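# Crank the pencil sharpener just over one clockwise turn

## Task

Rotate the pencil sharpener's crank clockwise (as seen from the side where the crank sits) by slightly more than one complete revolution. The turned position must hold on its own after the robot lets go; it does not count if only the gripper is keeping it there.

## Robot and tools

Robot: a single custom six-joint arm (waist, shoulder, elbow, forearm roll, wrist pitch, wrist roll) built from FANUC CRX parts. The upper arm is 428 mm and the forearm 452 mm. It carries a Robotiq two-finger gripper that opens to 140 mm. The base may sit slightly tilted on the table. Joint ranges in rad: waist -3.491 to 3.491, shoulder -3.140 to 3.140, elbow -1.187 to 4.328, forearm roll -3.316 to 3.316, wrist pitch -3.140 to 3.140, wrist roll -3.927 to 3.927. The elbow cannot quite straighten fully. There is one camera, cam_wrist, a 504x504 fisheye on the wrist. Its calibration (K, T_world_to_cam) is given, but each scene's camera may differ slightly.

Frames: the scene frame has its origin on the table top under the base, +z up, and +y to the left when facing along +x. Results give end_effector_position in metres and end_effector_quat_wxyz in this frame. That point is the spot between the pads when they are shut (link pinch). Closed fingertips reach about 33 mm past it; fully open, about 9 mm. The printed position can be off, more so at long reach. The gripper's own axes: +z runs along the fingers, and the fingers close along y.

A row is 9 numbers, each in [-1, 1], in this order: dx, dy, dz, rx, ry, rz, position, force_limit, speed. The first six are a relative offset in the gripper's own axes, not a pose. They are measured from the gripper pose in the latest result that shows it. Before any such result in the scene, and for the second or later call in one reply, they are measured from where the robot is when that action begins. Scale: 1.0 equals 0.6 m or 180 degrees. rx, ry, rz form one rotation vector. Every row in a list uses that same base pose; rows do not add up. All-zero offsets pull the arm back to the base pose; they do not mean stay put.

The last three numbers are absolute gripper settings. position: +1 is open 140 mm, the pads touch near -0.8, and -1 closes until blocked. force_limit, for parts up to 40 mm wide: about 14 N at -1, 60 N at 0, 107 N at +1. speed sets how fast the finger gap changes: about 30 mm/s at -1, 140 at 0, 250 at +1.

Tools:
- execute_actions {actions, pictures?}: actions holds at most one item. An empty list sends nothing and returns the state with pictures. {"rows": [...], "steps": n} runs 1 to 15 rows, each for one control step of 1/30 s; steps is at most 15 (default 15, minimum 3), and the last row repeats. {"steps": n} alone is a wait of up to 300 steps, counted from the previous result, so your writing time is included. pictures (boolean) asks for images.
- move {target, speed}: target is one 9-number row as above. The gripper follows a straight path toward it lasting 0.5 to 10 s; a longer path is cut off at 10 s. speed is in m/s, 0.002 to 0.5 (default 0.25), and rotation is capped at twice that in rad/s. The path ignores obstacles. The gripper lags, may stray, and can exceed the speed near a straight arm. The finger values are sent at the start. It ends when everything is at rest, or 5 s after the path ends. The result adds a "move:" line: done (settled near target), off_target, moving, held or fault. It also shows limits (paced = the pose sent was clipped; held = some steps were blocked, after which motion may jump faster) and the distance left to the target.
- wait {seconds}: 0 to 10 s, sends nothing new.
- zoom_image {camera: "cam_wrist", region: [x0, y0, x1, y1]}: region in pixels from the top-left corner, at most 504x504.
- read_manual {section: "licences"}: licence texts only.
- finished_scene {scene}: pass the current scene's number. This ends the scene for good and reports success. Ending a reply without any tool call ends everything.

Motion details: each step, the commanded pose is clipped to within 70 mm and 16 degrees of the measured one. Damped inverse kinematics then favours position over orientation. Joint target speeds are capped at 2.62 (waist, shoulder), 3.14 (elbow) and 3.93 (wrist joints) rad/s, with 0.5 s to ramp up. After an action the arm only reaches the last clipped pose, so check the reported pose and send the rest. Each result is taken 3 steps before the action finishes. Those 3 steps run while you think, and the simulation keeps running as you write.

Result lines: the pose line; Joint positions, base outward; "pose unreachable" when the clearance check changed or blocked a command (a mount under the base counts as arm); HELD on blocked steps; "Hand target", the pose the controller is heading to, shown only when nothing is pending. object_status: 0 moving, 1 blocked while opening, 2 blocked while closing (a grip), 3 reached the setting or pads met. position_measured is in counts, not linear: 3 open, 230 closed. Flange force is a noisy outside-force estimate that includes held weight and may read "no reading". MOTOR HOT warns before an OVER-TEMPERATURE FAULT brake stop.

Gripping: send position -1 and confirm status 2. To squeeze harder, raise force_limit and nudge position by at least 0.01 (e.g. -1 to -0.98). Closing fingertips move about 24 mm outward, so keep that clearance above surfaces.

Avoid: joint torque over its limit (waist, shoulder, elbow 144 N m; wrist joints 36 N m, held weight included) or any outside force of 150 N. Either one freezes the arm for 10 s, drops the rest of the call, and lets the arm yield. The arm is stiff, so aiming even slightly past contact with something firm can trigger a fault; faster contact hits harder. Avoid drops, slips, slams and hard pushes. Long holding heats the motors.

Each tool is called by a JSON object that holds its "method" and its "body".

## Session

{"method": "execute_actions", "body": {"actions": []}}

Scene clock: 0.00 s of 4600.00 s.
end_effector_position=(+0.6515, +0.0130, +0.2119) position_measured=3 object_status=3 end_effector_quat_wxyz=(-0.140, +0.874, -0.381, -0.269)
Joint positions: [-0.006  0.896  1.093 -0.553 -2.146  0.59 ]
Joint velocities: [-0.001 -0.    -0.    -0.    -0.001 -0.001]
Flange force (N, the push that the arm receives, along the gripper's own x y z axes): no reading
Hand target: +0.652, +0.013, +0.212; -0.140, +0.874, -0.381, -0.269
camera_calibration (this result's frames):
cam_wrist: T_world_to_cam=[[-0.692309, -0.712479, -0.114374, 0.484654], [-0.437145, 0.287992, 0.852036, 0.107459], [-0.574119, 0.63987, -0.510836, 0.647718], [0, 0, 0, 1]] pos_world=[0.754372, -0.100097, 0.29475]

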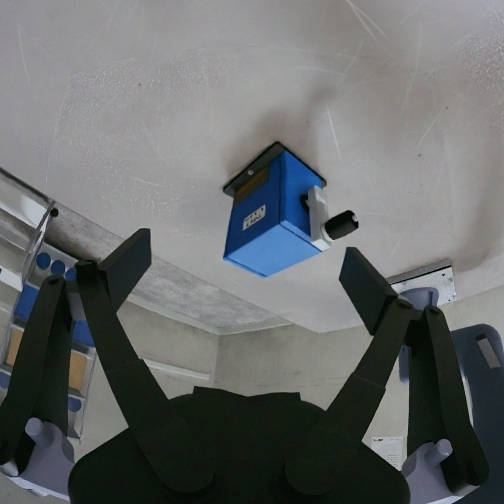

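{"method": "zoom_image", "body": {"camera": "cam_wrist", "region": [200, 120, 380, 300]}}

Region (200, 120, 380, 300) of cam_wrist's 504x504 image, scaled by 2.800, with more detail than that image has.

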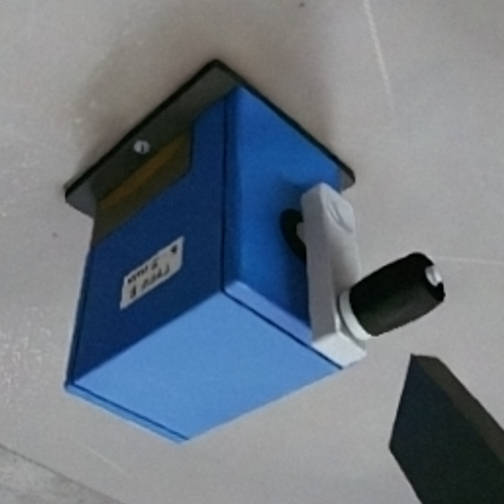

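{"method": "move", "body": {"target": [-0.01345,0.20457,-0.02372,0.0978,0.0313,0.1723,-0.1,-1,0], "speed": 0.25}}

Scene clock: 7.20 s of 4600.00 s.
end_effector_position=(+0.5611, -0.0701, +0.2232) position_measured=141 object_status=3 end_effector_quat_wxyz=(-0.175, +0.721, -0.642, -0.193)
Joint positions: [-0.186  0.424  0.403 -0.515 -1.731  0.314]
Joint velocities: [ 0.    -0.001 -0.001  0.    -0.    -0.001]
Flange force (N, the push that the arm receives, along the gripper's own x y z axes): [3.7 -12.8 -7.3]
Hand target: +0.561, -0.070, +0.223; -0.175, +0.721, -0.642, -0.193
Off the commanded pose: 0.001 m, 0 deg.
Kept back: nothing.
After step 90, 2.57 s passed at rest.
move: done
camera_calibration (this result's frames):
cam_wrist: T_world_to_cam=[[-0.980452, -0.182313, -0.0739986, 0.553889], [-0.166017, 0.564678, 0.808441, -0.040756], [-0.105604, 0.804922, -0.583907, 0.419778], [0, 0, 0, 1]] pos_world=[0.580626, -0.213894, 0.319047]

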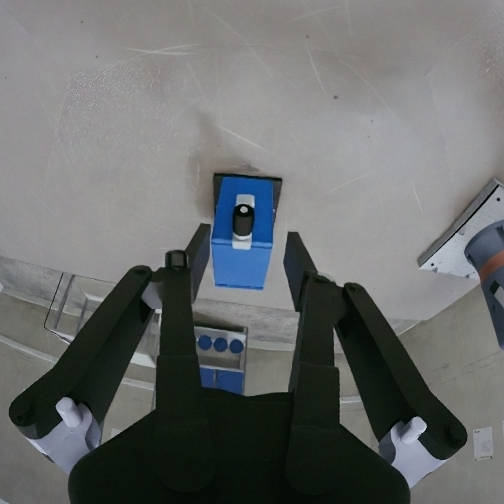

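{"method": "zoom_image", "body": {"camera": "cam_wrist", "region": [190, 160, 330, 300]}}

Region (190, 160, 330, 300) of cam_wrist's 504x504 image, scaled by 3.600, with more detail than that image has.

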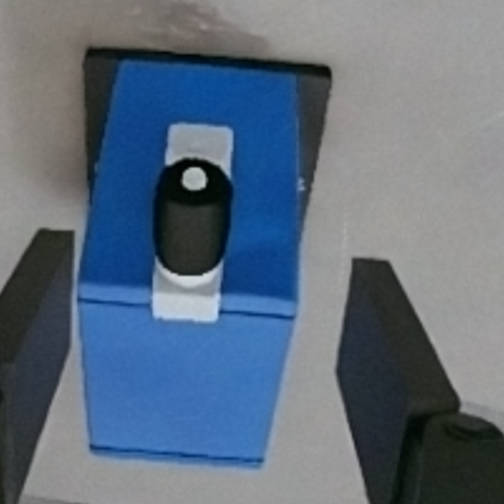

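{"method": "move", "body": {"target": [-0.00065,-0.00777,0.105,0,0,0,-0.35,-1,0], "speed": 0.12}}

Scene clock: 9.73 s of 4600.00 s.
end_effector_position=(+0.5624, -0.0379, +0.1688) position_measured=173 object_status=3 end_effector_quat_wxyz=(-0.175, +0.721, -0.642, -0.193)
Joint positions: [-0.134  0.424  0.284 -0.518 -1.601  0.327]
Joint velocities: [-0.002 -0.    -0.001  0.002 -0.    -0.001]
Flange force (N, the push that the arm receives, along the gripper's own x y z axes): [1.8 -10.9 -3.7]
Hand target: +0.562, -0.038, +0.169; -0.175, +0.721, -0.642, -0.193
Off the commanded pose: 0.000 m, 0 deg.
Kept back: nothing.
move: done
camera_calibration (this result's frames):
cam_wrist: T_world_to_cam=[[-0.980545, -0.181882, -0.0738312, 0.557058], [-0.165619, 0.564665, 0.808532, -0.0150409], [-0.105367, 0.80503, -0.583802, 0.362111], [0, 0, 0, 1]] pos_world=[0.581884, -0.181698, 0.26469]

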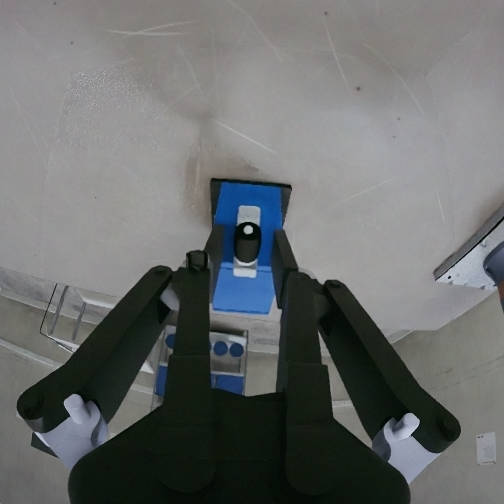

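{"method": "zoom_image", "body": {"camera": "cam_wrist", "region": [190, 180, 310, 300]}}

Region (190, 180, 310, 300) of cam_wrist's 504x504 image, scaled by 4.200, with more detail than that image has.

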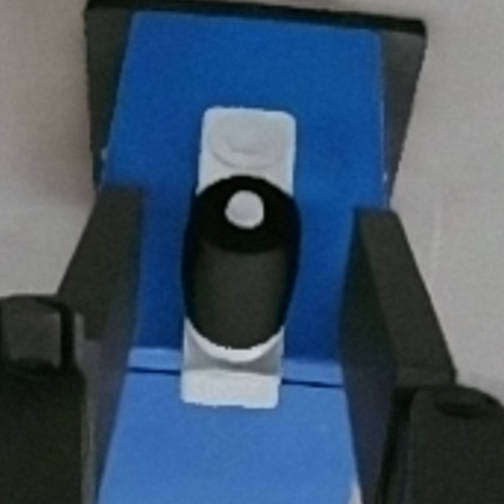

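{"method": "move", "body": {"target": [0,0,0.0254,0,0,0,-0.35,-1,0], "speed": 0.05}}

Scene clock: 10.67 s of 4600.00 s.
end_effector_position=(+0.5616, -0.0303, +0.1556) position_measured=173 object_status=3 end_effector_quat_wxyz=(-0.175, +0.721, -0.642, -0.193)
Joint positions: [-0.122  0.425  0.255 -0.52  -1.57   0.331]
Joint velocities: [ 0.    -0.    -0.     0.001 -0.    -0.   ]
Flange force (N, the push that the arm receives, along the gripper's own x y z axes): [3.5 -12.3 -3.1]
Hand target: +0.562, -0.030, +0.156; -0.175, +0.721, -0.642, -0.193
Off the commanded pose: 0.000 m, 0 deg.
Kept back: nothing.
move: done
camera_calibration (this result's frames):
cam_wrist: T_world_to_cam=[[-0.980569, -0.181775, -0.0737658, 0.55669], [-0.165501, 0.564659, 0.80856, -0.0088443], [-0.105324, 0.805058, -0.583771, 0.34818], [0, 0, 0, 1]] pos_world=[0.581081, -0.174118, 0.251473]

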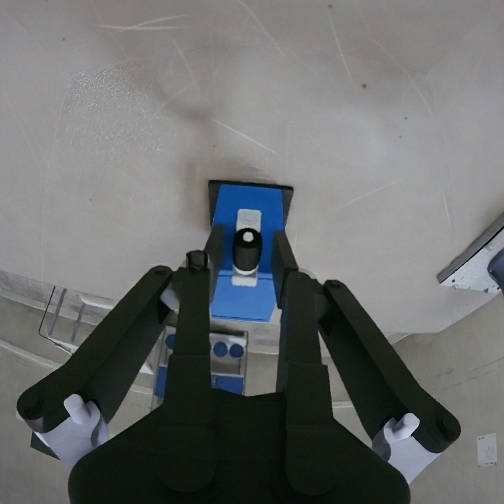

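{"method": "zoom_image", "body": {"camera": "cam_wrist", "region": [190, 180, 310, 300]}}

Region (190, 180, 310, 300) of cam_wrist's 504x504 image, scaled by 4.200, with more detail than that image has.

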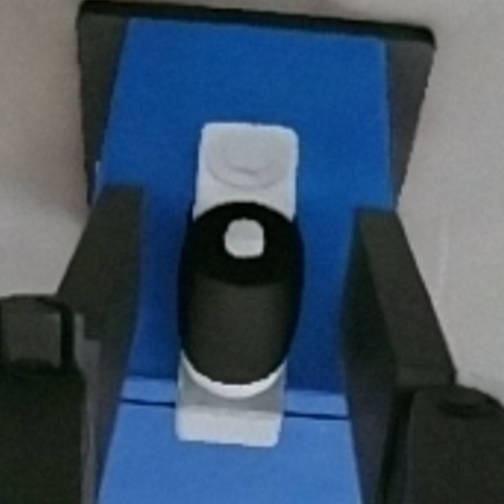

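{"method": "execute_actions", "body": {"actions": [{"rows": [[0,0,0,0,0,0,-1,-1,-0.5]], "steps": 15}]}}

{"method": "wait", "body": {"seconds": 0.4}}

Scene clock: 11.23 s of 4600.00 s.
end_effector_position=(+0.5616, -0.0303, +0.1556) position_measured=198 object_status=0 end_effector_quat_wxyz=(-0.175, +0.721, -0.642, -0.193)
Joint positions: [-0.122  0.425  0.255 -0.52  -1.57   0.331]
Joint velocities: [-0.     0.     0.001 -0.002 -0.     0.001]
Flange force (N, the push that the arm receives, along the gripper's own x y z axes): [2.3 -9.3 -3.6]
Steps of this call (steps 1 to 5: nothing new was sent; steps 6 to 17: the first 12 steps of this action). Readings (end_effector_position | what the end effector reports):
6: (+0.5616, -0.0303, +0.1556) | position_measured=173 object_status=0
7: (+0.5616, -0.0303, +0.1556) | position_measured=174 object_status=0
9: (+0.5616, -0.0303, +0.1556) | position_measured=183 object_status=0
13: (+0.5616, -0.0303, +0.1556) | position_measured=198 object_status=0
17: the state above

Scene clock: 11.73 s of 4600.00 s.
end_effector_position=(+0.5616, -0.0303, +0.1556) position_measured=198 object_status=2 end_effector_quat_wxyz=(-0.175, +0.721, -0.642, -0.193)
Joint positions: [-0.122  0.425  0.255 -0.52  -1.57   0.331]
Joint velocities: [-0.001 -0.     0.001 -0.001 -0.001 -0.   ]
Flange force (N, the push that the arm receives, along the gripper's own x y z axes): [3.1 -10.0 -3.7]
Hand target: +0.562, -0.030, +0.156; -0.175, +0.721, -0.642, -0.193
Off the commanded pose: 0.000 m, 0 deg.
Kept back: nothing.
Steps of this call (steps 1 to 3: the last 3 steps of your previous action; steps 4 to 15: nothing new was sent). Readings (end_effector_position | what the end effector reports):
1: (+0.5616, -0.0303, +0.1556) | position_measured=198 object_status=0
2: (+0.5616, -0.0303, +0.1556) | position_measured=198 object_status=2
4: (+0.5616, -0.0303, +0.1556) | position_measured=198 object_status=2
8: (+0.5616, -0.0303, +0.1556) | position_measured=198 object_status=2
15: the state above
camera_calibration (this result's frames):
cam_wrist: T_world_to_cam=[[-0.980567, -0.181782, -0.0737802, 0.556694], [-0.165517, 0.56466, 0.808556, -0.0088303], [-0.10532, 0.805055, -0.583775, 0.348172], [0, 0, 0, 1]] pos_world=[0.581084, -0.174115, 0.251467]

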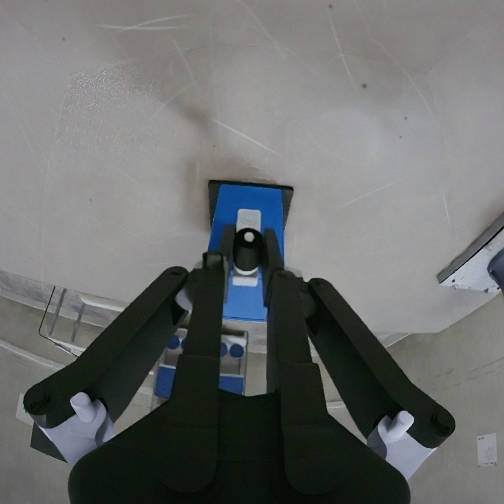

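{"method": "execute_actions", "body": {"actions": [{"rows": [[0.00001,-0.00378,0.00002,0,0,0,-1,-1,-0.5],[0.00010,-0.00755,0.00017,0,0,0,-1,-1,-0.5],[0.00027,-0.01132,0.00048,0,0,0,-1,-1,-0.5],[0.00053,-0.01507,0.00092,0,0,0,-1,-1,-0.5],[0.00088,-0.01877,0.00152,0,0,0,-1,-1,-0.5],[0.00129,-0.02247,0.00224,0,0,0,-1,-1,-0.5],[0.00179,-0.02611,0.00311,0,0,0,-1,-1,-0.5],[0.00238,-0.02973,0.00411,0,0,0,-1,-1,-0.5],[0.00304,-0.03327,0.00523,0,0,0,-1,-1,-0.5],[0.00377,-0.03675,0.00650,0,0,0,-1,-1,-0.5],[0.00458,-0.04018,0.00789,0,0,0,-1,-1,-0.5],[0.00547,-0.04352,0.00942,0,0,0,-1,-1,-0.5]], "steps": 15}]}}

{"method": "wait", "body": {"seconds": 0.4}}

Scene clock: 13.77 s of 4600.00 s.
end_effector_position=(+0.5834, -0.0278, +0.1511) position_measured=198 object_status=2 end_effector_quat_wxyz=(-0.175, +0.721, -0.642, -0.193)
Joint positions: [-0.112  0.473  0.314 -0.522 -1.574  0.318]
Joint velocities: [ 0.027  0.146  0.149 -0.005  0.    -0.023]
Flange force (N, the push that the arm receives, along the gripper's own x y z axes): [0.6 -13.9 -4.6]
Steps of this call (steps 1 to 49: nothing new was sent; steps 50 to 61: the first 12 steps of this action). Readings (end_effector_position | what the end effector reports):
50: (+0.5615, -0.0303, +0.1556) | position_measured=198 object_status=2
51: (+0.5621, -0.0303, +0.1555) | position_measured=198 object_status=2
53: (+0.5661, -0.0299, +0.1554) | position_measured=198 object_status=2
57: (+0.5750, -0.0288, +0.1540) | position_measured=198 object_status=2
61: the state above

Scene clock: 14.27 s of 4600.00 s.
end_effector_position=(+0.5876, -0.0274, +0.1492) position_measured=198 object_status=2 end_effector_quat_wxyz=(-0.175, +0.721, -0.642, -0.193)
Joint positions: [-0.11   0.483  0.324 -0.522 -1.573  0.316]
Joint velocities: [ 0.001  0.     0.001  0.    -0.    -0.001]
Flange force (N, the push that the arm receives, along the gripper's own x y z axes): [0.0 -10.8 0.0]
Hand target: +0.588, -0.027, +0.149; -0.175, +0.721, -0.642, -0.193
Off the commanded pose: 0.000 m, 0 deg.
Kept back: nothing.
Steps of this call (steps 1 to 3: the last 3 steps of your previous action; steps 4 to 15: nothing new was sent). Readings (end_effector_position | what the end effector reports):
1: (+0.5854, -0.0276, +0.1502) | position_measured=198 object_status=2
2: (+0.5870, -0.0274, +0.1494) | position_measured=198 object_status=2
4: (+0.5875, -0.0274, +0.1492) | position_measured=198 object_status=2
8: (+0.5876, -0.0274, +0.1492) | position_measured=198 object_status=2
15: the state above
camera_calibration (this result's frames):
cam_wrist: T_world_to_cam=[[-0.980561, -0.181805, -0.0738026, 0.582246], [-0.165545, 0.564625, 0.808575, -0.00100632], [-0.105332, 0.805075, -0.583746, 0.344833], [0, 0, 0, 1]] pos_world=[0.607083, -0.171193, 0.24508]

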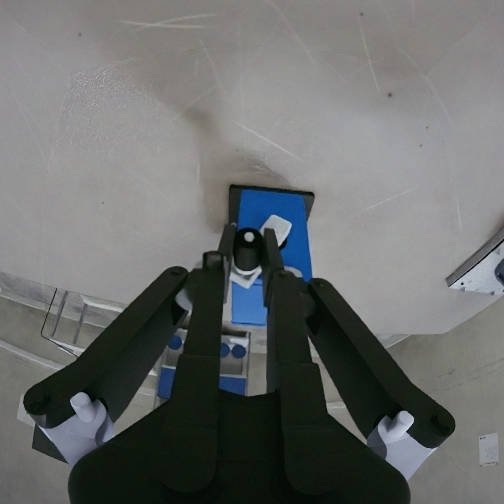

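{"method": "execute_actions", "body": {"actions": [{"rows": [[0.00096,-0.00326,0.00164,0,0,0,-1,-1,-0.5],[0.00198,-0.00643,0.00341,0,0,0,-1,-1,-0.5],[0.00308,-0.00950,0.00530,0,0,0,-1,-1,-0.5],[0.00424,-0.01249,0.00729,0,0,0,-1,-1,-0.5],[0.00547,-0.01537,0.00941,0,0,0,-1,-1,-0.5],[0.00676,-0.01812,0.01162,0,0,0,-1,-1,-0.5],[0.00810,-0.02080,0.01393,0,0,0,-1,-1,-0.5],[0.00951,-0.02332,0.01635,0,0,0,-1,-1,-0.5],[0.01097,-0.02573,0.01886,0,0,0,-1,-1,-0.5],[0.01249,-0.02802,0.02147,0,0,0,-1,-1,-0.5],[0.01405,-0.03017,0.02415,0,0,0,-1,-1,-0.5],[0.01565,-0.03218,0.02691,0,0,0,-1,-1,-0.5]], "steps": 15}]}}

{"method": "wait", "body": {"seconds": 0.3}}

Scene clock: 15.33 s of 4600.00 s.
end_effector_position=(+0.6044, -0.0255, +0.1342) position_measured=198 object_status=2 end_effector_quat_wxyz=(-0.175, +0.721, -0.642, -0.193)
Joint positions: [-0.103  0.529  0.357 -0.523 -1.559  0.316]
Joint velocities: [ 0.016  0.122  0.059 -0.003  0.063  0.02 ]
Flange force (N, the push that the arm receives, along the gripper's own x y z axes): [-6.6 -15.7 -2.8]
Steps of this call (steps 1 to 20: nothing new was sent; steps 21 to 32: the first 12 steps of this action). Readings (end_effector_position | what the end effector reports):
21: (+0.5875, -0.0274, +0.1492) | position_measured=198 object_status=2
22: (+0.5882, -0.0274, +0.1488) | position_measured=198 object_status=2
24: (+0.5915, -0.0271, +0.1467) | position_measured=198 object_status=2
28: (+0.5985, -0.0262, +0.1411) | position_measured=198 object_status=2
32: the state above

Scene clock: 15.73 s of 4600.00 s.
end_effector_position=(+0.6069, -0.0253, +0.1307) position_measured=198 object_status=2 end_effector_quat_wxyz=(-0.175, +0.721, -0.642, -0.193)
Joint positions: [-0.102  0.537  0.361 -0.524 -1.555  0.318]
Joint velocities: [ 0.001 -0.     0.001  0.001  0.    -0.   ]
Flange force (N, the push that the arm receives, along the gripper's own x y z axes): [-3.9 -16.7 -2.6]
Hand target: +0.607, -0.025, +0.131; -0.175, +0.721, -0.642, -0.193
Off the commanded pose: 0.000 m, 0 deg.
Kept back: nothing.
Steps of this call (steps 1 to 3: the last 3 steps of your previous action; steps 4 to 12: nothing new was sent). Readings (end_effector_position | what the end effector reports):
1: (+0.6057, -0.0254, +0.1323) | position_measured=198 object_status=2
2: (+0.6066, -0.0253, +0.1310) | position_measured=198 object_status=2
4: (+0.6069, -0.0253, +0.1307) | position_measured=198 object_status=2
8: (+0.6069, -0.0253, +0.1307) | position_measured=198 object_status=2
12: the state above
camera_calibration (this result's frames):
cam_wrist: T_world_to_cam=[[-0.980573, -0.181733, -0.0738251, 0.600206], [-0.165513, 0.564571, 0.808619, 0.0159463], [-0.105273, 0.805129, -0.583682, 0.334266], [0, 0, 0, 1]] pos_world=[0.626374, -0.169053, 0.226521]

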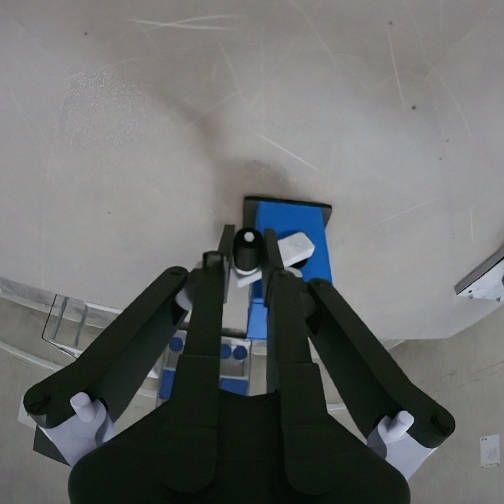

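{"method": "execute_actions", "body": {"actions": [{"rows": [[0.00166,-0.00236,0.00286,0,0,0,-1,-1,-0.5],[0.00336,-0.00409,0.00578,0,0,0,-1,-1,-0.5],[0.00509,-0.00567,0.00875,0,0,0,-1,-1,-0.5],[0.00685,-0.00709,0.01178,0,0,0,-1,-1,-0.5],[0.00865,-0.00837,0.01486,0,0,0,-1,-1,-0.5],[0.01047,-0.00949,0.01798,0,0,0,-1,-1,-0.5],[0.01231,-0.01046,0.02115,0,0,0,-1,-1,-0.5],[0.01417,-0.01125,0.02436,0,0,0,-1,-1,-0.5],[0.01605,-0.01189,0.02758,0,0,0,-1,-1,-0.5],[0.01793,-0.01237,0.03082,0,0,0,-1,-1,-0.5],[0.01985,-0.01267,0.03409,0,0,0,-1,-1,-0.5],[0.02175,-0.01283,0.03736,0,0,0,-1,-1,-0.5]], "steps": 15}]}}

{"method": "wait", "body": {"seconds": 0.3}}

Scene clock: 16.70 s of 4600.00 s.
end_effector_position=(+0.6145, -0.0245, +0.1088) position_measured=198 object_status=2 end_effector_quat_wxyz=(-0.175, +0.721, -0.642, -0.193)
Joint positions: [-0.099  0.569  0.36  -0.525 -1.524  0.332]
Joint velocities: [ 0.004  0.068 -0.053 -0.003  0.104  0.056]
Flange force (N, the push that the arm receives, along the gripper's own x y z axes): [-3.1 -22.2 -0.5]
Steps of this call (steps 1 to 17: nothing new was sent; steps 18 to 29: the first 12 steps of this action). Readings (end_effector_position | what the end effector reports):
18: (+0.6069, -0.0253, +0.1306) | position_measured=198 object_status=2
19: (+0.6073, -0.0253, +0.1300) | position_measured=198 object_status=2
21: (+0.6094, -0.0251, +0.1262) | position_measured=198 object_status=2
25: (+0.6128, -0.0247, +0.1179) | position_measured=198 object_status=2
29: the state above

Scene clock: 17.10 s of 4600.00 s.
end_effector_position=(+0.6147, -0.0245, +0.1048) position_measured=198 object_status=2 end_effector_quat_wxyz=(-0.175, +0.721, -0.642, -0.193)
Joint positions: [-0.099  0.573  0.356 -0.525 -1.518  0.335]
Joint velocities: [-0.    -0.    -0.     0.001 -0.001  0.001]
Flange force (N, the push that the arm receives, along the gripper's own x y z axes): [-2.2 -25.2 0.6]
Hand target: +0.615, -0.024, +0.105; -0.175, +0.721, -0.642, -0.193
Off the commanded pose: 0.000 m, 0 deg.
Kept back: nothing.
Steps of this call (steps 1 to 3: the last 3 steps of your previous action; steps 4 to 12: nothing new was sent). Readings (end_effector_position | what the end effector reports):
1: (+0.6146, -0.0245, +0.1065) | position_measured=198 object_status=2
2: (+0.6147, -0.0245, +0.1051) | position_measured=198 object_status=2
4: (+0.6147, -0.0245, +0.1048) | position_measured=198 object_status=2
8: (+0.6147, -0.0245, +0.1048) | position_measured=198 object_status=2
12: the state above
camera_calibration (this result's frames):
cam_wrist: T_world_to_cam=[[-0.980598, -0.181591, -0.0738432, 0.606117], [-0.165444, 0.564573, 0.808632, 0.0376543], [-0.105151, 0.805159, -0.583662, 0.319266], [0, 0, 0, 1]] pos_world=[0.634157, -0.168253, 0.200653]

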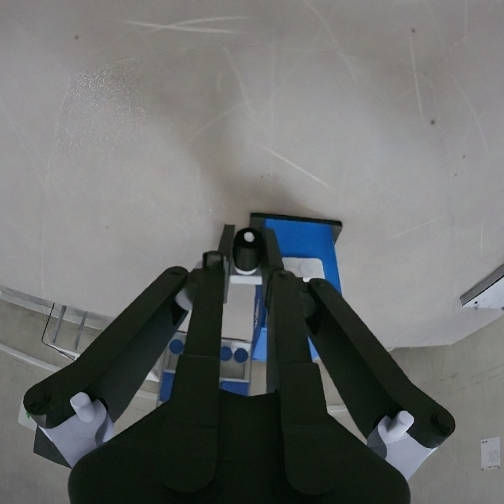

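{"method": "execute_actions", "body": {"actions": [{"rows": [[0.00190,-0.00065,0.00327,0,0,0,-1,-1,-0.5],[0.00381,-0.00090,0.00654,0,0,0,-1,-1,-0.5],[0.00570,-0.00055,0.00979,0,0,0,-1,-1,-0.5],[0.00758,-0.00001,0.01302,0,0,0,-1,-1,-0.5],[0.00946,0.00066,0.01624,0,0,0,-1,-1,-0.5],[0.01131,0.00152,0.01942,0,0,0,-1,-1,-0.5],[0.01314,0.00254,0.02257,0,0,0,-1,-1,-0.5],[0.01495,0.00370,0.02568,0,0,0,-1,-1,-0.5],[0.01673,0.00502,0.02874,0,0,0,-1,-1,-0.5],[0.01849,0.00650,0.03175,0,0,0,-1,-1,-0.5],[0.02020,0.00813,0.03470,0,0,0,-1,-1,-0.5],[0.02188,0.00992,0.03759,0,0,0,-1,-1,-0.5]], "steps": 15}]}}

{"method": "wait", "body": {"seconds": 0.3}}

Scene clock: 18.70 s of 4600.00 s.
end_effector_position=(+0.6108, -0.0247, +0.0825) position_measured=198 object_status=2 end_effector_quat_wxyz=(-0.175, +0.721, -0.642, -0.193)
Joint positions: [-0.1    0.584  0.322 -0.526 -1.478  0.359]
Joint velocities: [-0.015  0.001 -0.142 -0.006  0.117  0.078]
Flange force (N, the push that the arm receives, along the gripper's own x y z axes): [4.2 -31.6 4.0]
Steps of this call (steps 1 to 36: nothing new was sent; steps 37 to 48: the first 12 steps of this action). Readings (end_effector_position | what the end effector reports):
37: (+0.6147, -0.0245, +0.1048) | position_measured=198 object_status=2
38: (+0.6148, -0.0245, +0.1039) | position_measured=198 object_status=2
40: (+0.6150, -0.0245, +0.0995) | position_measured=198 object_status=2
44: (+0.6137, -0.0244, +0.0909) | position_measured=198 object_status=2
48: the state above

Scene clock: 19.10 s of 4600.00 s.
end_effector_position=(+0.6089, -0.0251, +0.0787) position_measured=198 object_status=2 end_effector_quat_wxyz=(-0.175, +0.721, -0.642, -0.193)
Joint positions: [-0.101  0.584  0.312 -0.527 -1.471  0.364]
Joint velocities: [-0.    -0.001  0.001 -0.001  0.002  0.001]
Flange force (N, the push that the arm receives, along the gripper's own x y z axes): [6.1 -32.8 9.9]
Hand target: +0.609, -0.025, +0.079; -0.175, +0.721, -0.642, -0.193
Off the commanded pose: 0.000 m, 0 deg.
Kept back: nothing.
Steps of this call (steps 1 to 3: the last 3 steps of your previous action; steps 4 to 12: nothing new was sent). Readings (end_effector_position | what the end effector reports):
1: (+0.6098, -0.0249, +0.0804) | position_measured=198 object_status=2
2: (+0.6090, -0.0250, +0.0789) | position_measured=198 object_status=2
4: (+0.6089, -0.0251, +0.0786) | position_measured=198 object_status=2
8: (+0.6089, -0.0251, +0.0786) | position_measured=198 object_status=2
12: the state above
camera_calibration (this result's frames):
cam_wrist: T_world_to_cam=[[-0.980628, -0.181428, -0.0738399, 0.598437], [-0.165343, 0.56457, 0.808655, 0.0581521], [-0.105025, 0.805198, -0.583631, 0.30389], [0, 0, 0, 1]] pos_world=[0.628375, -0.168949, 0.174523]

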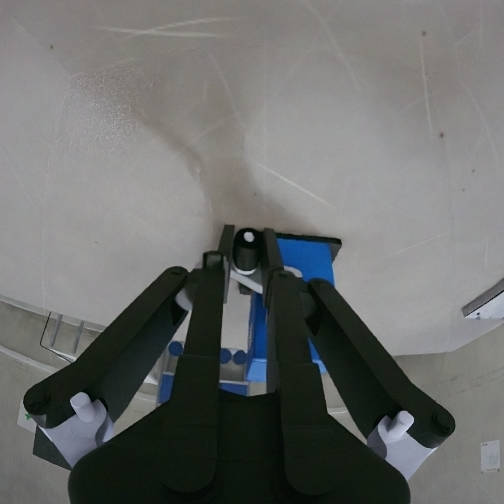

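{"method": "execute_actions", "body": {"actions": [{"rows": [[0.00183,0.00142,0.00314,0,0,0,-1,-1,-0.5],[0.00364,0.00295,0.00625,0,0,0,-1,-1,-0.5],[0.00537,0.00478,0.00922,0,0,0,-1,-1,-0.5],[0.00696,0.00703,0.01195,0,0,0,-1,-1,-0.5],[0.00851,0.00945,0.01460,0,0,0,-1,-1,-0.5],[0.01000,0.01196,0.01716,0,0,0,-1,-1,-0.5],[0.01143,0.01462,0.01962,0,0,0,-1,-1,-0.5],[0.01280,0.01738,0.02198,0,0,0,-1,-1,-0.5],[0.01411,0.02028,0.02423,0,0,0,-1,-1,-0.5],[0.01535,0.02329,0.02636,0,0,0,-1,-1,-0.5],[0.01653,0.02638,0.02837,0,0,0,-1,-1,-0.5],[0.01764,0.02959,0.03028,0,0,0,-1,-1,-0.5]], "steps": 15}]}}

{"method": "wait", "body": {"seconds": 0.3}}

Scene clock: 21.40 s of 4600.00 s.
end_effector_position=(+0.5950, -0.0268, +0.0603) position_measured=198 object_status=2 end_effector_quat_wxyz=(-0.175, +0.720, -0.642, -0.193)
Joint positions: [-0.106  0.575  0.254 -0.529 -1.431  0.394]
Joint velocities: [-0.022 -0.059 -0.197 -0.005  0.107  0.086]
Flange force (N, the push that the arm receives, along the gripper's own x y z axes): [2.8 -14.7 6.8]
Steps of this call (steps 1 to 57: nothing new was sent; steps 58 to 69: the first 12 steps of this action). Readings (end_effector_position | what the end effector reports):
58: (+0.6089, -0.0252, +0.0787) | position_measured=198 object_status=2
59: (+0.6086, -0.0252, +0.0779) | position_measured=198 object_status=2
61: (+0.6069, -0.0254, +0.0743) | position_measured=198 object_status=2
65: (+0.6016, -0.0260, +0.0665) | position_measured=198 object_status=2
69: the state above

Scene clock: 21.80 s of 4600.00 s.
end_effector_position=(+0.5914, -0.0272, +0.0576) position_measured=198 object_status=2 end_effector_quat_wxyz=(-0.175, +0.720, -0.643, -0.193)
Joint positions: [-0.108  0.57   0.24  -0.529 -1.424  0.4  ]
Joint velocities: [-0.     0.    -0.001  0.002  0.    -0.   ]
Flange force (N, the push that the arm receives, along the gripper's own x y z axes): [4.1 -14.5 5.5]
Hand target: +0.591, -0.027, +0.058; -0.175, +0.720, -0.642, -0.193
Off the commanded pose: 0.000 m, 0 deg.
Kept back: nothing.
Steps of this call (steps 1 to 3: the last 3 steps of your previous action; steps 4 to 12: nothing new was sent). Readings (end_effector_position | what the end effector reports):
1: (+0.5932, -0.0270, +0.0589) | position_measured=198 object_status=2
2: (+0.5918, -0.0271, +0.0579) | position_measured=198 object_status=2
4: (+0.5914, -0.0272, +0.0576) | position_measured=198 object_status=2
8: (+0.5914, -0.0272, +0.0576) | position_measured=198 object_status=2
12: the state above
camera_calibration (this result's frames):
cam_wrist: T_world_to_cam=[[-0.980665, -0.181215, -0.0738701, 0.579367], [-0.165244, 0.564594, 0.808659, 0.0734151], [-0.104835, 0.80523, -0.583622, 0.29126], [0, 0, 0, 1]] pos_world=[0.610831, -0.170991, 0.153416]

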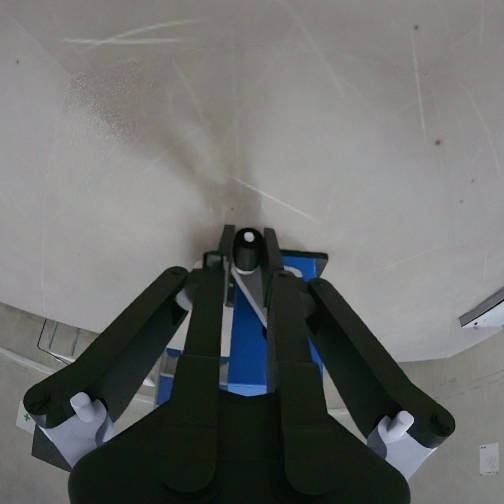

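{"method": "execute_actions", "body": {"actions": [{"rows": [[0.00113,0.00311,0.00195,0,0,0,-1,-1,-0.5],[0.00225,0.00632,0.00386,0,0,0,-1,-1,-0.5],[0.00316,0.00980,0.00542,0,0,0,-1,-1,-0.5],[0.00397,0.01336,0.00682,0,0,0,-1,-1,-0.5],[0.00471,0.01696,0.00808,0,0,0,-1,-1,-0.5],[0.00538,0.02063,0.00922,0,0,0,-1,-1,-0.5],[0.00596,0.02437,0.01022,0,0,0,-1,-1,-0.5],[0.00645,0.02814,0.01108,0,0,0,-1,-1,-0.5],[0.00688,0.03196,0.01179,0,0,0,-1,-1,-0.5],[0.00721,0.03582,0.01236,0,0,0,-1,-1,-0.5],[0.00746,0.03969,0.01279,0,0,0,-1,-1,-0.5],[0.00761,0.04359,0.01306,0,0,0,-1,-1,-0.5]], "steps": 15}]}}

{"method": "wait", "body": {"seconds": 0.3}}

Scene clock: 23.03 s of 4600.00 s.
end_effector_position=(+0.5701, -0.0296, +0.0489) position_measured=198 object_status=2 end_effector_quat_wxyz=(-0.175, +0.720, -0.643, -0.193)
Joint positions: [-0.117  0.54   0.171 -0.53  -1.395  0.427]
Joint velocities: [-0.034 -0.116 -0.206 -0.002  0.063  0.07 ]
Flange force (N, the push that the arm receives, along the gripper's own x y z axes): [4.5 -13.3 -2.4]
Steps of this call (steps 1 to 25: nothing new was sent; steps 26 to 37: the first 12 steps of this action). Readings (end_effector_position | what the end effector reports):
26: (+0.5914, -0.0272, +0.0576) | position_measured=198 object_status=2
27: (+0.5908, -0.0272, +0.0571) | position_measured=198 object_status=2
29: (+0.5874, -0.0276, +0.0549) | position_measured=198 object_status=2
33: (+0.5792, -0.0286, +0.0512) | position_measured=198 object_status=2
37: the state above

Scene clock: 23.43 s of 4600.00 s.
end_effector_position=(+0.5655, -0.0301, +0.0484) position_measured=198 object_status=2 end_effector_quat_wxyz=(-0.176, +0.720, -0.643, -0.193)
Joint positions: [-0.119  0.531  0.157 -0.53  -1.391  0.431]
Joint velocities: [ 0.     0.     0.    -0.001 -0.     0.002]
Flange force (N, the push that the arm receives, along the gripper's own x y z axes): [4.6 -13.0 -2.6]
Hand target: +0.565, -0.030, +0.048; -0.176, +0.720, -0.643, -0.193
Off the commanded pose: 0.000 m, 0 deg.
Kept back: nothing.
Steps of this call (steps 1 to 3: the last 3 steps of your previous action; steps 4 to 12: nothing new was sent). Readings (end_effector_position | what the end effector reports):
1: (+0.5678, -0.0299, +0.0486) | position_measured=198 object_status=2
2: (+0.5661, -0.0301, +0.0484) | position_measured=198 object_status=2
4: (+0.5655, -0.0301, +0.0484) | position_measured=198 object_status=2
8: (+0.5655, -0.0301, +0.0484) | position_measured=198 object_status=2
12: the state above
camera_calibration (this result's frames):
cam_wrist: T_world_to_cam=[[-0.98069, -0.181068, -0.0739051, 0.552752], [-0.165186, 0.564608, 0.80866, 0.0781991], [-0.104695, 0.805253, -0.583616, 0.285447], [0, 0, 0, 1]] pos_world=[0.58488, -0.173923, 0.144206]

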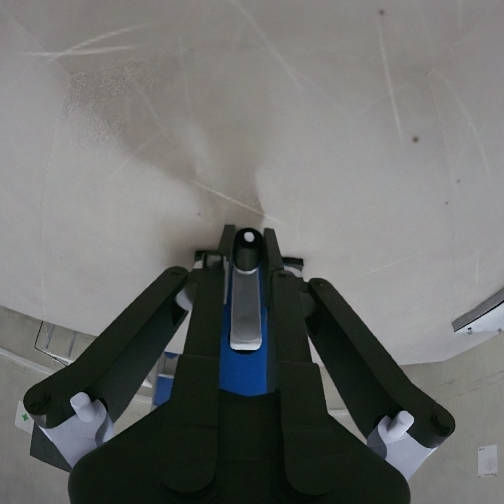

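{"method": "execute_actions", "body": {"actions": [{"rows": [[0.00007,0.00398,0.00011,0,0,0,-1,-1,-0.5],[0.00005,0.00788,0.00009,0,0,0,-1,-1,-0.5],[-0.00004,0.01178,-0.00008,0,0,0,-1,-1,-0.5],[-0.00021,0.01567,-0.00038,0,0,0,-1,-1,-0.5],[-0.00048,0.01955,-0.00084,0,0,0,-1,-1,-0.5],[-0.00084,0.02337,-0.00144,0,0,0,-1,-1,-0.5],[-0.00127,0.02719,-0.00220,0,0,0,-1,-1,-0.5],[-0.00179,0.03095,-0.00309,0,0,0,-1,-1,-0.5],[-0.00239,0.03468,-0.00413,0,0,0,-1,-1,-0.5],[-0.00307,0.03834,-0.00529,0,0,0,-1,-1,-0.5],[-0.00382,0.04194,-0.00659,0,0,0,-1,-1,-0.5],[-0.00467,0.04546,-0.00804,0,0,0,-1,-1,-0.5]], "steps": 15}]}}

{"method": "wait", "body": {"seconds": 0.3}}

Scene clock: 25.60 s of 4600.00 s.
end_effector_position=(+0.5425, -0.0327, +0.0519) position_measured=198 object_status=2 end_effector_quat_wxyz=(-0.176, +0.720, -0.643, -0.193)
Joint positions: [-0.13   0.485  0.095 -0.529 -1.383  0.448]
Joint velocities: [-0.029 -0.146 -0.159  0.006  0.     0.033]
Flange force (N, the push that the arm receives, along the gripper's own x y z axes): [10.4 -15.0 -3.9]
Steps of this call (steps 1 to 53: nothing new was sent; steps 54 to 65: the first 12 steps of this action). Readings (end_effector_position | what the end effector reports):
54: (+0.5654, -0.0301, +0.0484) | position_measured=198 object_status=2
55: (+0.5646, -0.0301, +0.0483) | position_measured=198 object_status=2
57: (+0.5606, -0.0306, +0.0483) | position_measured=198 object_status=2
61: (+0.5515, -0.0316, +0.0493) | position_measured=198 object_status=2
65: the state above

Scene clock: 26.00 s of 4600.00 s.
end_effector_position=(+0.5383, -0.0331, +0.0538) position_measured=198 object_status=2 end_effector_quat_wxyz=(-0.176, +0.720, -0.643, -0.193)
Joint positions: [-0.132  0.475  0.085 -0.529 -1.383  0.45 ]
Joint velocities: [-0.002 -0.     0.001 -0.    -0.     0.001]
Flange force (N, the push that the arm receives, along the gripper's own x y z axes): [9.8 -12.0 -4.1]
Hand target: +0.538, -0.033, +0.054; -0.176, +0.720, -0.643, -0.193
Off the commanded pose: 0.000 m, 0 deg.
Kept back: nothing.
Steps of this call (steps 1 to 3: the last 3 steps of your previous action; steps 4 to 12: nothing new was sent). Readings (end_effector_position | what the end effector reports):
1: (+0.5405, -0.0329, +0.0528) | position_measured=198 object_status=2
2: (+0.5390, -0.0331, +0.0535) | position_measured=198 object_status=2
4: (+0.5384, -0.0332, +0.0537) | position_measured=198 object_status=2
8: (+0.5383, -0.0331, +0.0538) | position_measured=198 object_status=2
12: the state above
camera_calibration (this result's frames):
cam_wrist: T_world_to_cam=[[-0.980696, -0.181021, -0.0739418, 0.526009], [-0.165189, 0.564612, 0.808657, 0.0710439], [-0.104636, 0.80526, -0.583616, 0.288169], [0, 0, 0, 1]] pos_world=[0.557743, -0.176945, 0.149624]

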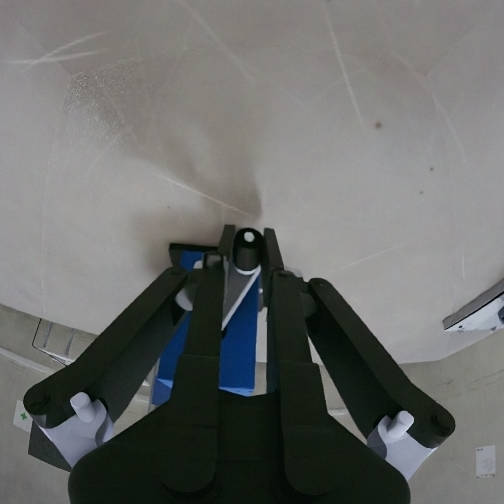

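{"method": "execute_actions", "body": {"actions": [{"rows": [[-0.00097,0.00334,-0.00165,0,0,0,-1,-1,-0.5],[-0.00195,0.00671,-0.00336,0,0,0,-1,-1,-0.5],[-0.00302,0.00999,-0.00520,0,0,0,-1,-1,-0.5],[-0.00415,0.01318,-0.00713,0,0,0,-1,-1,-0.5],[-0.00535,0.01627,-0.00921,0,0,0,-1,-1,-0.5],[-0.00663,0.01924,-0.01140,0,0,0,-1,-1,-0.5],[-0.00795,0.02211,-0.01368,0,0,0,-1,-1,-0.5],[-0.00936,0.02487,-0.01608,0,0,0,-1,-1,-0.5],[-0.01081,0.02747,-0.01859,0,0,0,-1,-1,-0.5],[-0.01232,0.02997,-0.02119,0,0,0,-1,-1,-0.5],[-0.01388,0.03235,-0.02386,0,0,0,-1,-1,-0.5],[-0.01550,0.03456,-0.02665,0,0,0,-1,-1,-0.5]], "steps": 15}]}}

{"method": "wait", "body": {"seconds": 0.3}}

Scene clock: 27.20 s of 4600.00 s.
end_effector_position=(+0.5204, -0.0351, +0.0684) position_measured=198 object_status=2 end_effector_quat_wxyz=(-0.176, +0.720, -0.643, -0.193)
Joint positions: [-0.141  0.425  0.048 -0.526 -1.399  0.451]
Joint velocities: [-0.025 -0.142 -0.07   0.011 -0.072 -0.02 ]
Flange force (N, the push that the arm receives, along the gripper's own x y z axes): [11.0 -9.4 -4.4]
Steps of this call (steps 1 to 24: nothing new was sent; steps 25 to 36: the first 12 steps of this action). Readings (end_effector_position | what the end effector reports):
25: (+0.5383, -0.0331, +0.0538) | position_measured=198 object_status=2
26: (+0.5376, -0.0332, +0.0542) | position_measured=198 object_status=2
28: (+0.5341, -0.0336, +0.0562) | position_measured=198 object_status=2
32: (+0.5268, -0.0344, +0.0617) | position_measured=198 object_status=2
36: the state above

Scene clock: 27.60 s of 4600.00 s.
end_effector_position=(+0.5176, -0.0354, +0.0721) position_measured=198 object_status=2 end_effector_quat_wxyz=(-0.175, +0.720, -0.643, -0.193)
Joint positions: [-0.142  0.416  0.044 -0.525 -1.404  0.449]
Joint velocities: [ 0.001  0.     0.    -0.001 -0.    -0.001]
Flange force (N, the push that the arm receives, along the gripper's own x y z axes): [12.1 -7.3 -4.1]
Hand target: +0.518, -0.035, +0.072; -0.176, +0.720, -0.643, -0.193
Off the commanded pose: 0.000 m, 0 deg.
Kept back: nothing.
Steps of this call (steps 1 to 3: the last 3 steps of your previous action; steps 4 to 12: nothing new was sent). Readings (end_effector_position | what the end effector reports):
1: (+0.5189, -0.0353, +0.0703) | position_measured=198 object_status=2
2: (+0.5179, -0.0354, +0.0717) | position_measured=198 object_status=2
4: (+0.5177, -0.0354, +0.0721) | position_measured=198 object_status=2
8: (+0.5176, -0.0354, +0.0721) | position_measured=198 object_status=2
12: the state above
camera_calibration (this result's frames):
cam_wrist: T_world_to_cam=[[-0.980681, -0.181097, -0.0739482, 0.506629], [-0.165243, 0.564639, 0.808627, 0.0541038], [-0.104686, 0.805225, -0.583656, 0.298591], [0, 0, 0, 1]] pos_world=[0.53704, -0.179233, 0.167989]

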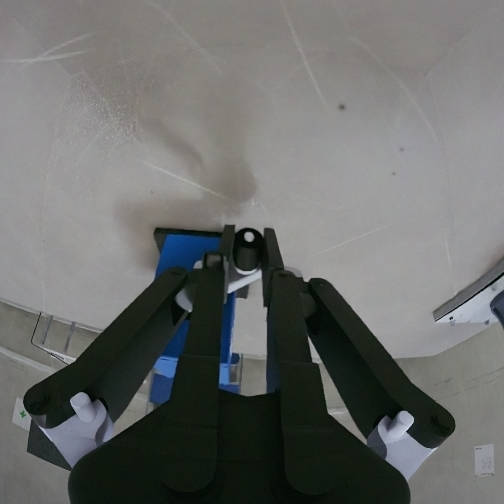

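{"method": "execute_actions", "body": {"actions": [{"rows": [[-0.00170,0.00220,-0.00293,0,0,0,-1,-1,-0.5],[-0.00338,0.00429,-0.00581,0,0,0,-1,-1,-0.5],[-0.00512,0.00607,-0.00880,0,0,0,-1,-1,-0.5],[-0.00693,0.00772,-0.01190,0,0,0,-1,-1,-0.5],[-0.00875,0.00919,-0.01503,0,0,0,-1,-1,-0.5],[-0.01060,0.01051,-0.01821,0,0,0,-1,-1,-0.5],[-0.01248,0.01167,-0.02145,0,0,0,-1,-1,-0.5],[-0.01440,0.01265,-0.02473,0,0,0,-1,-1,-0.5],[-0.01632,0.01350,-0.02803,0,0,0,-1,-1,-0.5],[-0.01825,0.01416,-0.03137,0,0,0,-1,-1,-0.5],[-0.02022,0.01465,-0.03474,0,0,0,-1,-1,-0.5],[-0.02218,0.01497,-0.03810,0,0,0,-1,-1,-0.5]], "steps": 15}]}}

{"method": "wait", "body": {"seconds": 0.3}}

Scene clock: 28.80 s of 4600.00 s.
end_effector_position=(+0.5089, -0.0363, +0.0942) position_measured=198 object_status=2 end_effector_quat_wxyz=(-0.175, +0.720, -0.643, -0.193)
Joint positions: [-0.147  0.376  0.041 -0.521 -1.439  0.434]
Joint velocities: [-0.005 -0.093  0.045  0.009 -0.12  -0.061]
Flange force (N, the push that the arm receives, along the gripper's own x y z axes): [12.4 -12.2 -9.2]
Steps of this call (steps 1 to 24: nothing new was sent; steps 25 to 36: the first 12 steps of this action). Readings (end_effector_position | what the end effector reports):
25: (+0.5176, -0.0354, +0.0722) | position_measured=198 object_status=2
26: (+0.5171, -0.0354, +0.0729) | position_measured=198 object_status=2
28: (+0.5150, -0.0356, +0.0765) | position_measured=198 object_status=2
32: (+0.5112, -0.0361, +0.0850) | position_measured=198 object_status=2
36: the state above

Scene clock: 29.20 s of 4600.00 s.
end_effector_position=(+0.5085, -0.0364, +0.0985) position_measured=198 object_status=2 end_effector_quat_wxyz=(-0.175, +0.721, -0.642, -0.193)
Joint positions: [-0.147  0.37   0.044 -0.52  -1.446  0.43 ]
Joint velocities: [-0.001 -0.     0.003  0.     0.001  0.   ]
Flange force (N, the push that the arm receives, along the gripper's own x y z axes): [13.2 -10.5 -6.8]
Hand target: +0.509, -0.036, +0.099; -0.175, +0.720, -0.642, -0.193
Off the commanded pose: 0.000 m, 0 deg.
Kept back: nothing.
Steps of this call (steps 1 to 3: the last 3 steps of your previous action; steps 4 to 12: nothing new was sent). Readings (end_effector_position | what the end effector reports):
1: (+0.5086, -0.0363, +0.0966) | position_measured=198 object_status=2
2: (+0.5085, -0.0364, +0.0982) | position_measured=198 object_status=2
4: (+0.5085, -0.0364, +0.0984) | position_measured=198 object_status=2
8: (+0.5085, -0.0364, +0.0985) | position_measured=198 object_status=2
12: the state above
camera_calibration (this result's frames):
cam_wrist: T_world_to_cam=[[-0.980652, -0.181265, -0.0739233, 0.499472], [-0.165323, 0.564643, 0.808608, 0.0318661], [-0.104832, 0.805184, -0.583686, 0.313873], [0, 0, 0, 1]] pos_world=[0.52798, -0.180181, 0.194358]

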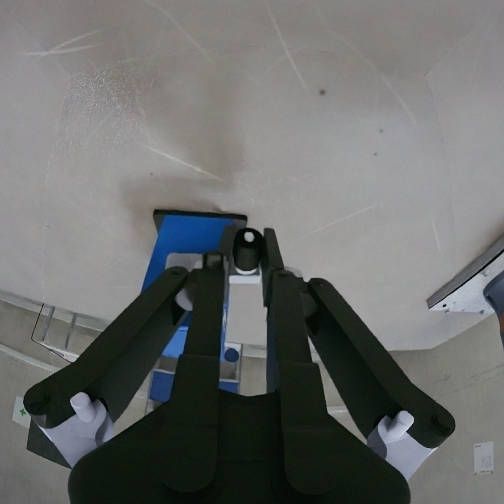

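{"method": "execute_actions", "body": {"actions": [{"rows": [[-0.00199,0.00005,-0.00341,0,0,0,-1,-1,-0.5],[-0.00396,0.00001,-0.00680,0,0,0,-1,-1,-0.5],[-0.00593,-0.00017,-0.01018,0,0,0,-1,-1,-0.5],[-0.00789,-0.00052,-0.01355,0,0,0,-1,-1,-0.5],[-0.00985,-0.00107,-0.01692,0,0,0,-1,-1,-0.5],[-0.01179,-0.00178,-0.02024,0,0,0,-1,-1,-0.5],[-0.01371,-0.00264,-0.02355,0,0,0,-1,-1,-0.5],[-0.01561,-0.00367,-0.02682,0,0,0,-1,-1,-0.5],[-0.01749,-0.00488,-0.03003,0,0,0,-1,-1,-0.5],[-0.01934,-0.00622,-0.03322,0,0,0,-1,-1,-0.5],[-0.02116,-0.00774,-0.03633,0,0,0,-1,-1,-0.5],[-0.02293,-0.00943,-0.03939,0,0,0,-1,-1,-0.5]], "steps": 15}]}}

{"method": "wait", "body": {"seconds": 0.3}}

Scene clock: 30.83 s of 4600.00 s.
end_effector_position=(+0.5123, -0.0361, +0.1219) position_measured=198 object_status=2 end_effector_quat_wxyz=(-0.176, +0.720, -0.643, -0.193)
Joint positions: [-0.146  0.354  0.078 -0.518 -1.489  0.404]
Joint velocities: [ 0.015 -0.011  0.137  0.005 -0.122 -0.083]
Flange force (N, the push that the arm receives, along the gripper's own x y z axes): [9.2 -5.4 -5.2]
Steps of this call (steps 1 to 37: nothing new was sent; steps 38 to 49: the first 12 steps of this action). Readings (end_effector_position | what the end effector reports):
38: (+0.5086, -0.0364, +0.0986) | position_measured=198 object_status=2
39: (+0.5085, -0.0363, +0.0995) | position_measured=198 object_status=2
41: (+0.5086, -0.0363, +0.1039) | position_measured=198 object_status=2
45: (+0.5096, -0.0364, +0.1131) | position_measured=198 object_status=2
49: the state above

Scene clock: 31.23 s of 4600.00 s.
end_effector_position=(+0.5140, -0.0357, +0.1259) position_measured=198 object_status=2 end_effector_quat_wxyz=(-0.175, +0.721, -0.642, -0.193)
Joint positions: [-0.145  0.354  0.088 -0.518 -1.497  0.399]
Joint velocities: [-0.001  0.001  0.     0.001  0.    -0.   ]
Flange force (N, the push that the arm receives, along the gripper's own x y z axes): [12.8 -10.8 -8.1]
Hand target: +0.514, -0.036, +0.126; -0.175, +0.721, -0.642, -0.193
Off the commanded pose: 0.000 m, 0 deg.
Kept back: nothing.
Steps of this call (steps 1 to 3: the last 3 steps of your previous action; steps 4 to 12: nothing new was sent). Readings (end_effector_position | what the end effector reports):
1: (+0.5131, -0.0359, +0.1240) | position_measured=198 object_status=2
2: (+0.5138, -0.0359, +0.1255) | position_measured=198 object_status=2
4: (+0.5140, -0.0358, +0.1259) | position_measured=198 object_status=2
8: (+0.5140, -0.0357, +0.1260) | position_measured=198 object_status=2
12: the state above
camera_calibration (this result's frames):
cam_wrist: T_world_to_cam=[[-0.980612, -0.181455, -0.0739871, 0.506958], [-0.165494, 0.564673, 0.808552, 0.010336], [-0.104937, 0.80512, -0.583755, 0.329975], [0, 0, 0, 1]] pos_world=[0.533466, -0.179516, 0.221776]

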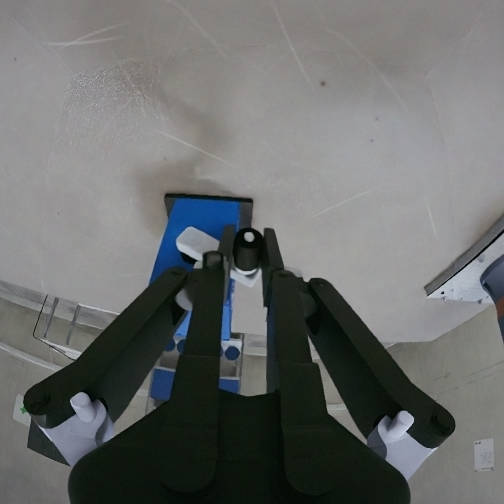

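{"method": "execute_actions", "body": {"actions": [{"rows": [[-0.00169,-0.00195,-0.00290,0,0,0,-1,-1,-0.5],[-0.00339,-0.00391,-0.00581,0,0,0,-1,-1,-0.5],[-0.00504,-0.00603,-0.00866,0,0,0,-1,-1,-0.5],[-0.00664,-0.00829,-0.01142,0,0,0,-1,-1,-0.5],[-0.00820,-0.01069,-0.01409,0,0,0,-1,-1,-0.5],[-0.00970,-0.01322,-0.01667,0,0,0,-1,-1,-0.5],[-0.01114,-0.01588,-0.01914,0,0,0,-1,-1,-0.5],[-0.01253,-0.01866,-0.02153,0,0,0,-1,-1,-0.5],[-0.01386,-0.02155,-0.02379,0,0,0,-1,-1,-0.5],[-0.01511,-0.02457,-0.02595,0,0,0,-1,-1,-0.5],[-0.01631,-0.02770,-0.02800,0,0,0,-1,-1,-0.5],[-0.01743,-0.03091,-0.02992,0,0,0,-1,-1,-0.5]], "steps": 15}]}}

{"method": "wait", "body": {"seconds": 0.3}}

Scene clock: 33.33 s of 4600.00 s.
end_effector_position=(+0.5285, -0.0340, +0.1440) position_measured=198 object_status=2 end_effector_quat_wxyz=(-0.175, +0.721, -0.642, -0.193)
Joint positions: [-0.137  0.367  0.148 -0.518 -1.534  0.369]
Joint velocities: [ 0.025  0.071  0.194  0.001 -0.096 -0.084]
Flange force (N, the push that the arm receives, along the gripper's own x y z axes): [11.4 -8.7 -8.2]
Steps of this call (steps 1 to 51: nothing new was sent; steps 52 to 63: the first 12 steps of this action). Readings (end_effector_position | what the end effector reports):
52: (+0.5140, -0.0357, +0.1259) | position_measured=198 object_status=2
53: (+0.5144, -0.0356, +0.1265) | position_measured=198 object_status=2
55: (+0.5165, -0.0354, +0.1302) | position_measured=198 object_status=2
59: (+0.5219, -0.0347, +0.1376) | position_measured=198 object_status=2
63: the state above

Scene clock: 33.73 s of 4600.00 s.
end_effector_position=(+0.5323, -0.0336, +0.1468) position_measured=198 object_status=2 end_effector_quat_wxyz=(-0.175, +0.721, -0.642, -0.193)
Joint positions: [-0.136  0.373  0.162 -0.518 -1.541  0.363]
Joint velocities: [0.001 0.    0.    0.001 0.001 0.001]
Flange force (N, the push that the arm receives, along the gripper's own x y z axes): [11.6 -7.6 -7.7]
Hand target: +0.532, -0.034, +0.147; -0.175, +0.721, -0.642, -0.193
Off the commanded pose: 0.000 m, 0 deg.
Kept back: nothing.
Steps of this call (steps 1 to 3: the last 3 steps of your previous action; steps 4 to 12: nothing new was sent). Readings (end_effector_position | what the end effector reports):
1: (+0.5303, -0.0339, +0.1454) | position_measured=198 object_status=2
2: (+0.5318, -0.0337, +0.1464) | position_measured=198 object_status=2
4: (+0.5322, -0.0336, +0.1467) | position_measured=198 object_status=2
8: (+0.5323, -0.0336, +0.1468) | position_measured=198 object_status=2
12: the state above
camera_calibration (this result's frames):
cam_wrist: T_world_to_cam=[[-0.980574, -0.181676, -0.0739514, 0.526795], [-0.165596, 0.564669, 0.808534, -0.00464749], [-0.105133, 0.805073, -0.583784, 0.342472], [0, 0, 0, 1]] pos_world=[0.551798, -0.177385, 0.242645]

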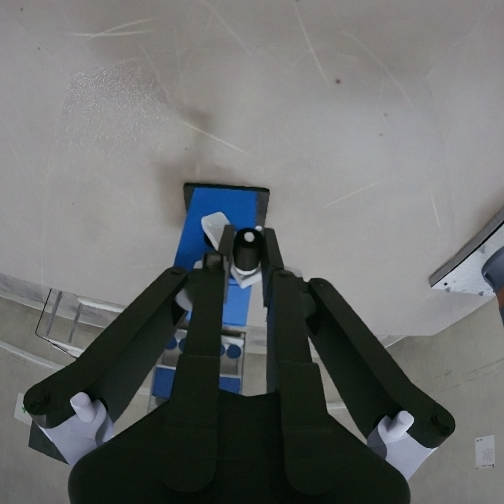

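{"method": "execute_actions", "body": {"actions": []}}

Scene clock: 34.10 s of 4600.00 s.
end_effector_position=(+0.5323, -0.0336, +0.1468) position_measured=198 object_status=2 end_effector_quat_wxyz=(-0.175, +0.721, -0.642, -0.193)
Joint positions: [-0.136  0.373  0.162 -0.518 -1.541  0.363]
Joint velocities: [-0.001 -0.    -0.    -0.    -0.001  0.   ]
Flange force (N, the push that the arm receives, along the gripper's own x y z axes): [11.5 -8.7 -7.2]
Hand target: +0.532, -0.034, +0.147; -0.175, +0.721, -0.642, -0.193
Off the commanded pose: 0.000 m, 0 deg.
Kept back: nothing.
Steps of this call (steps 1 to 11: nothing new was sent). Readings (end_effector_position | what the end effector reports):
1: (+0.5323, -0.0336, +0.1468) | position_measured=198 object_status=2
2: (+0.5323, -0.0336, +0.1468) | position_measured=198 object_status=2
4: (+0.5323, -0.0336, +0.1468) | position_measured=198 object_status=2
8: (+0.5323, -0.0336, +0.1468) | position_measured=198 object_status=2
11: the state above
camera_calibration (this result's frames):
cam_wrist: T_world_to_cam=[[-0.980574, -0.181674, -0.0739542, 0.526798], [-0.165596, 0.564664, 0.808538, -0.00464957], [-0.105131, 0.805077, -0.583779, 0.342469], [0, 0, 0, 1]] pos_world=[0.551798, -0.177383, 0.242644]

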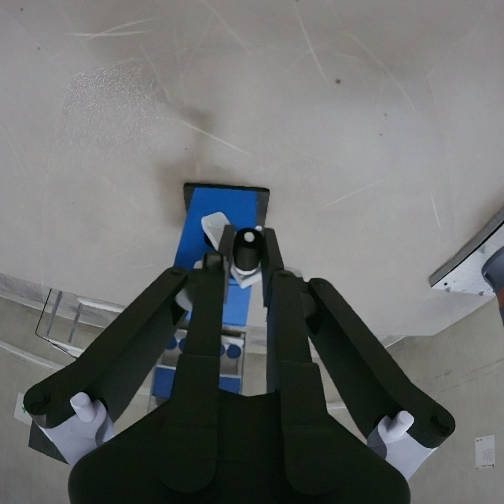

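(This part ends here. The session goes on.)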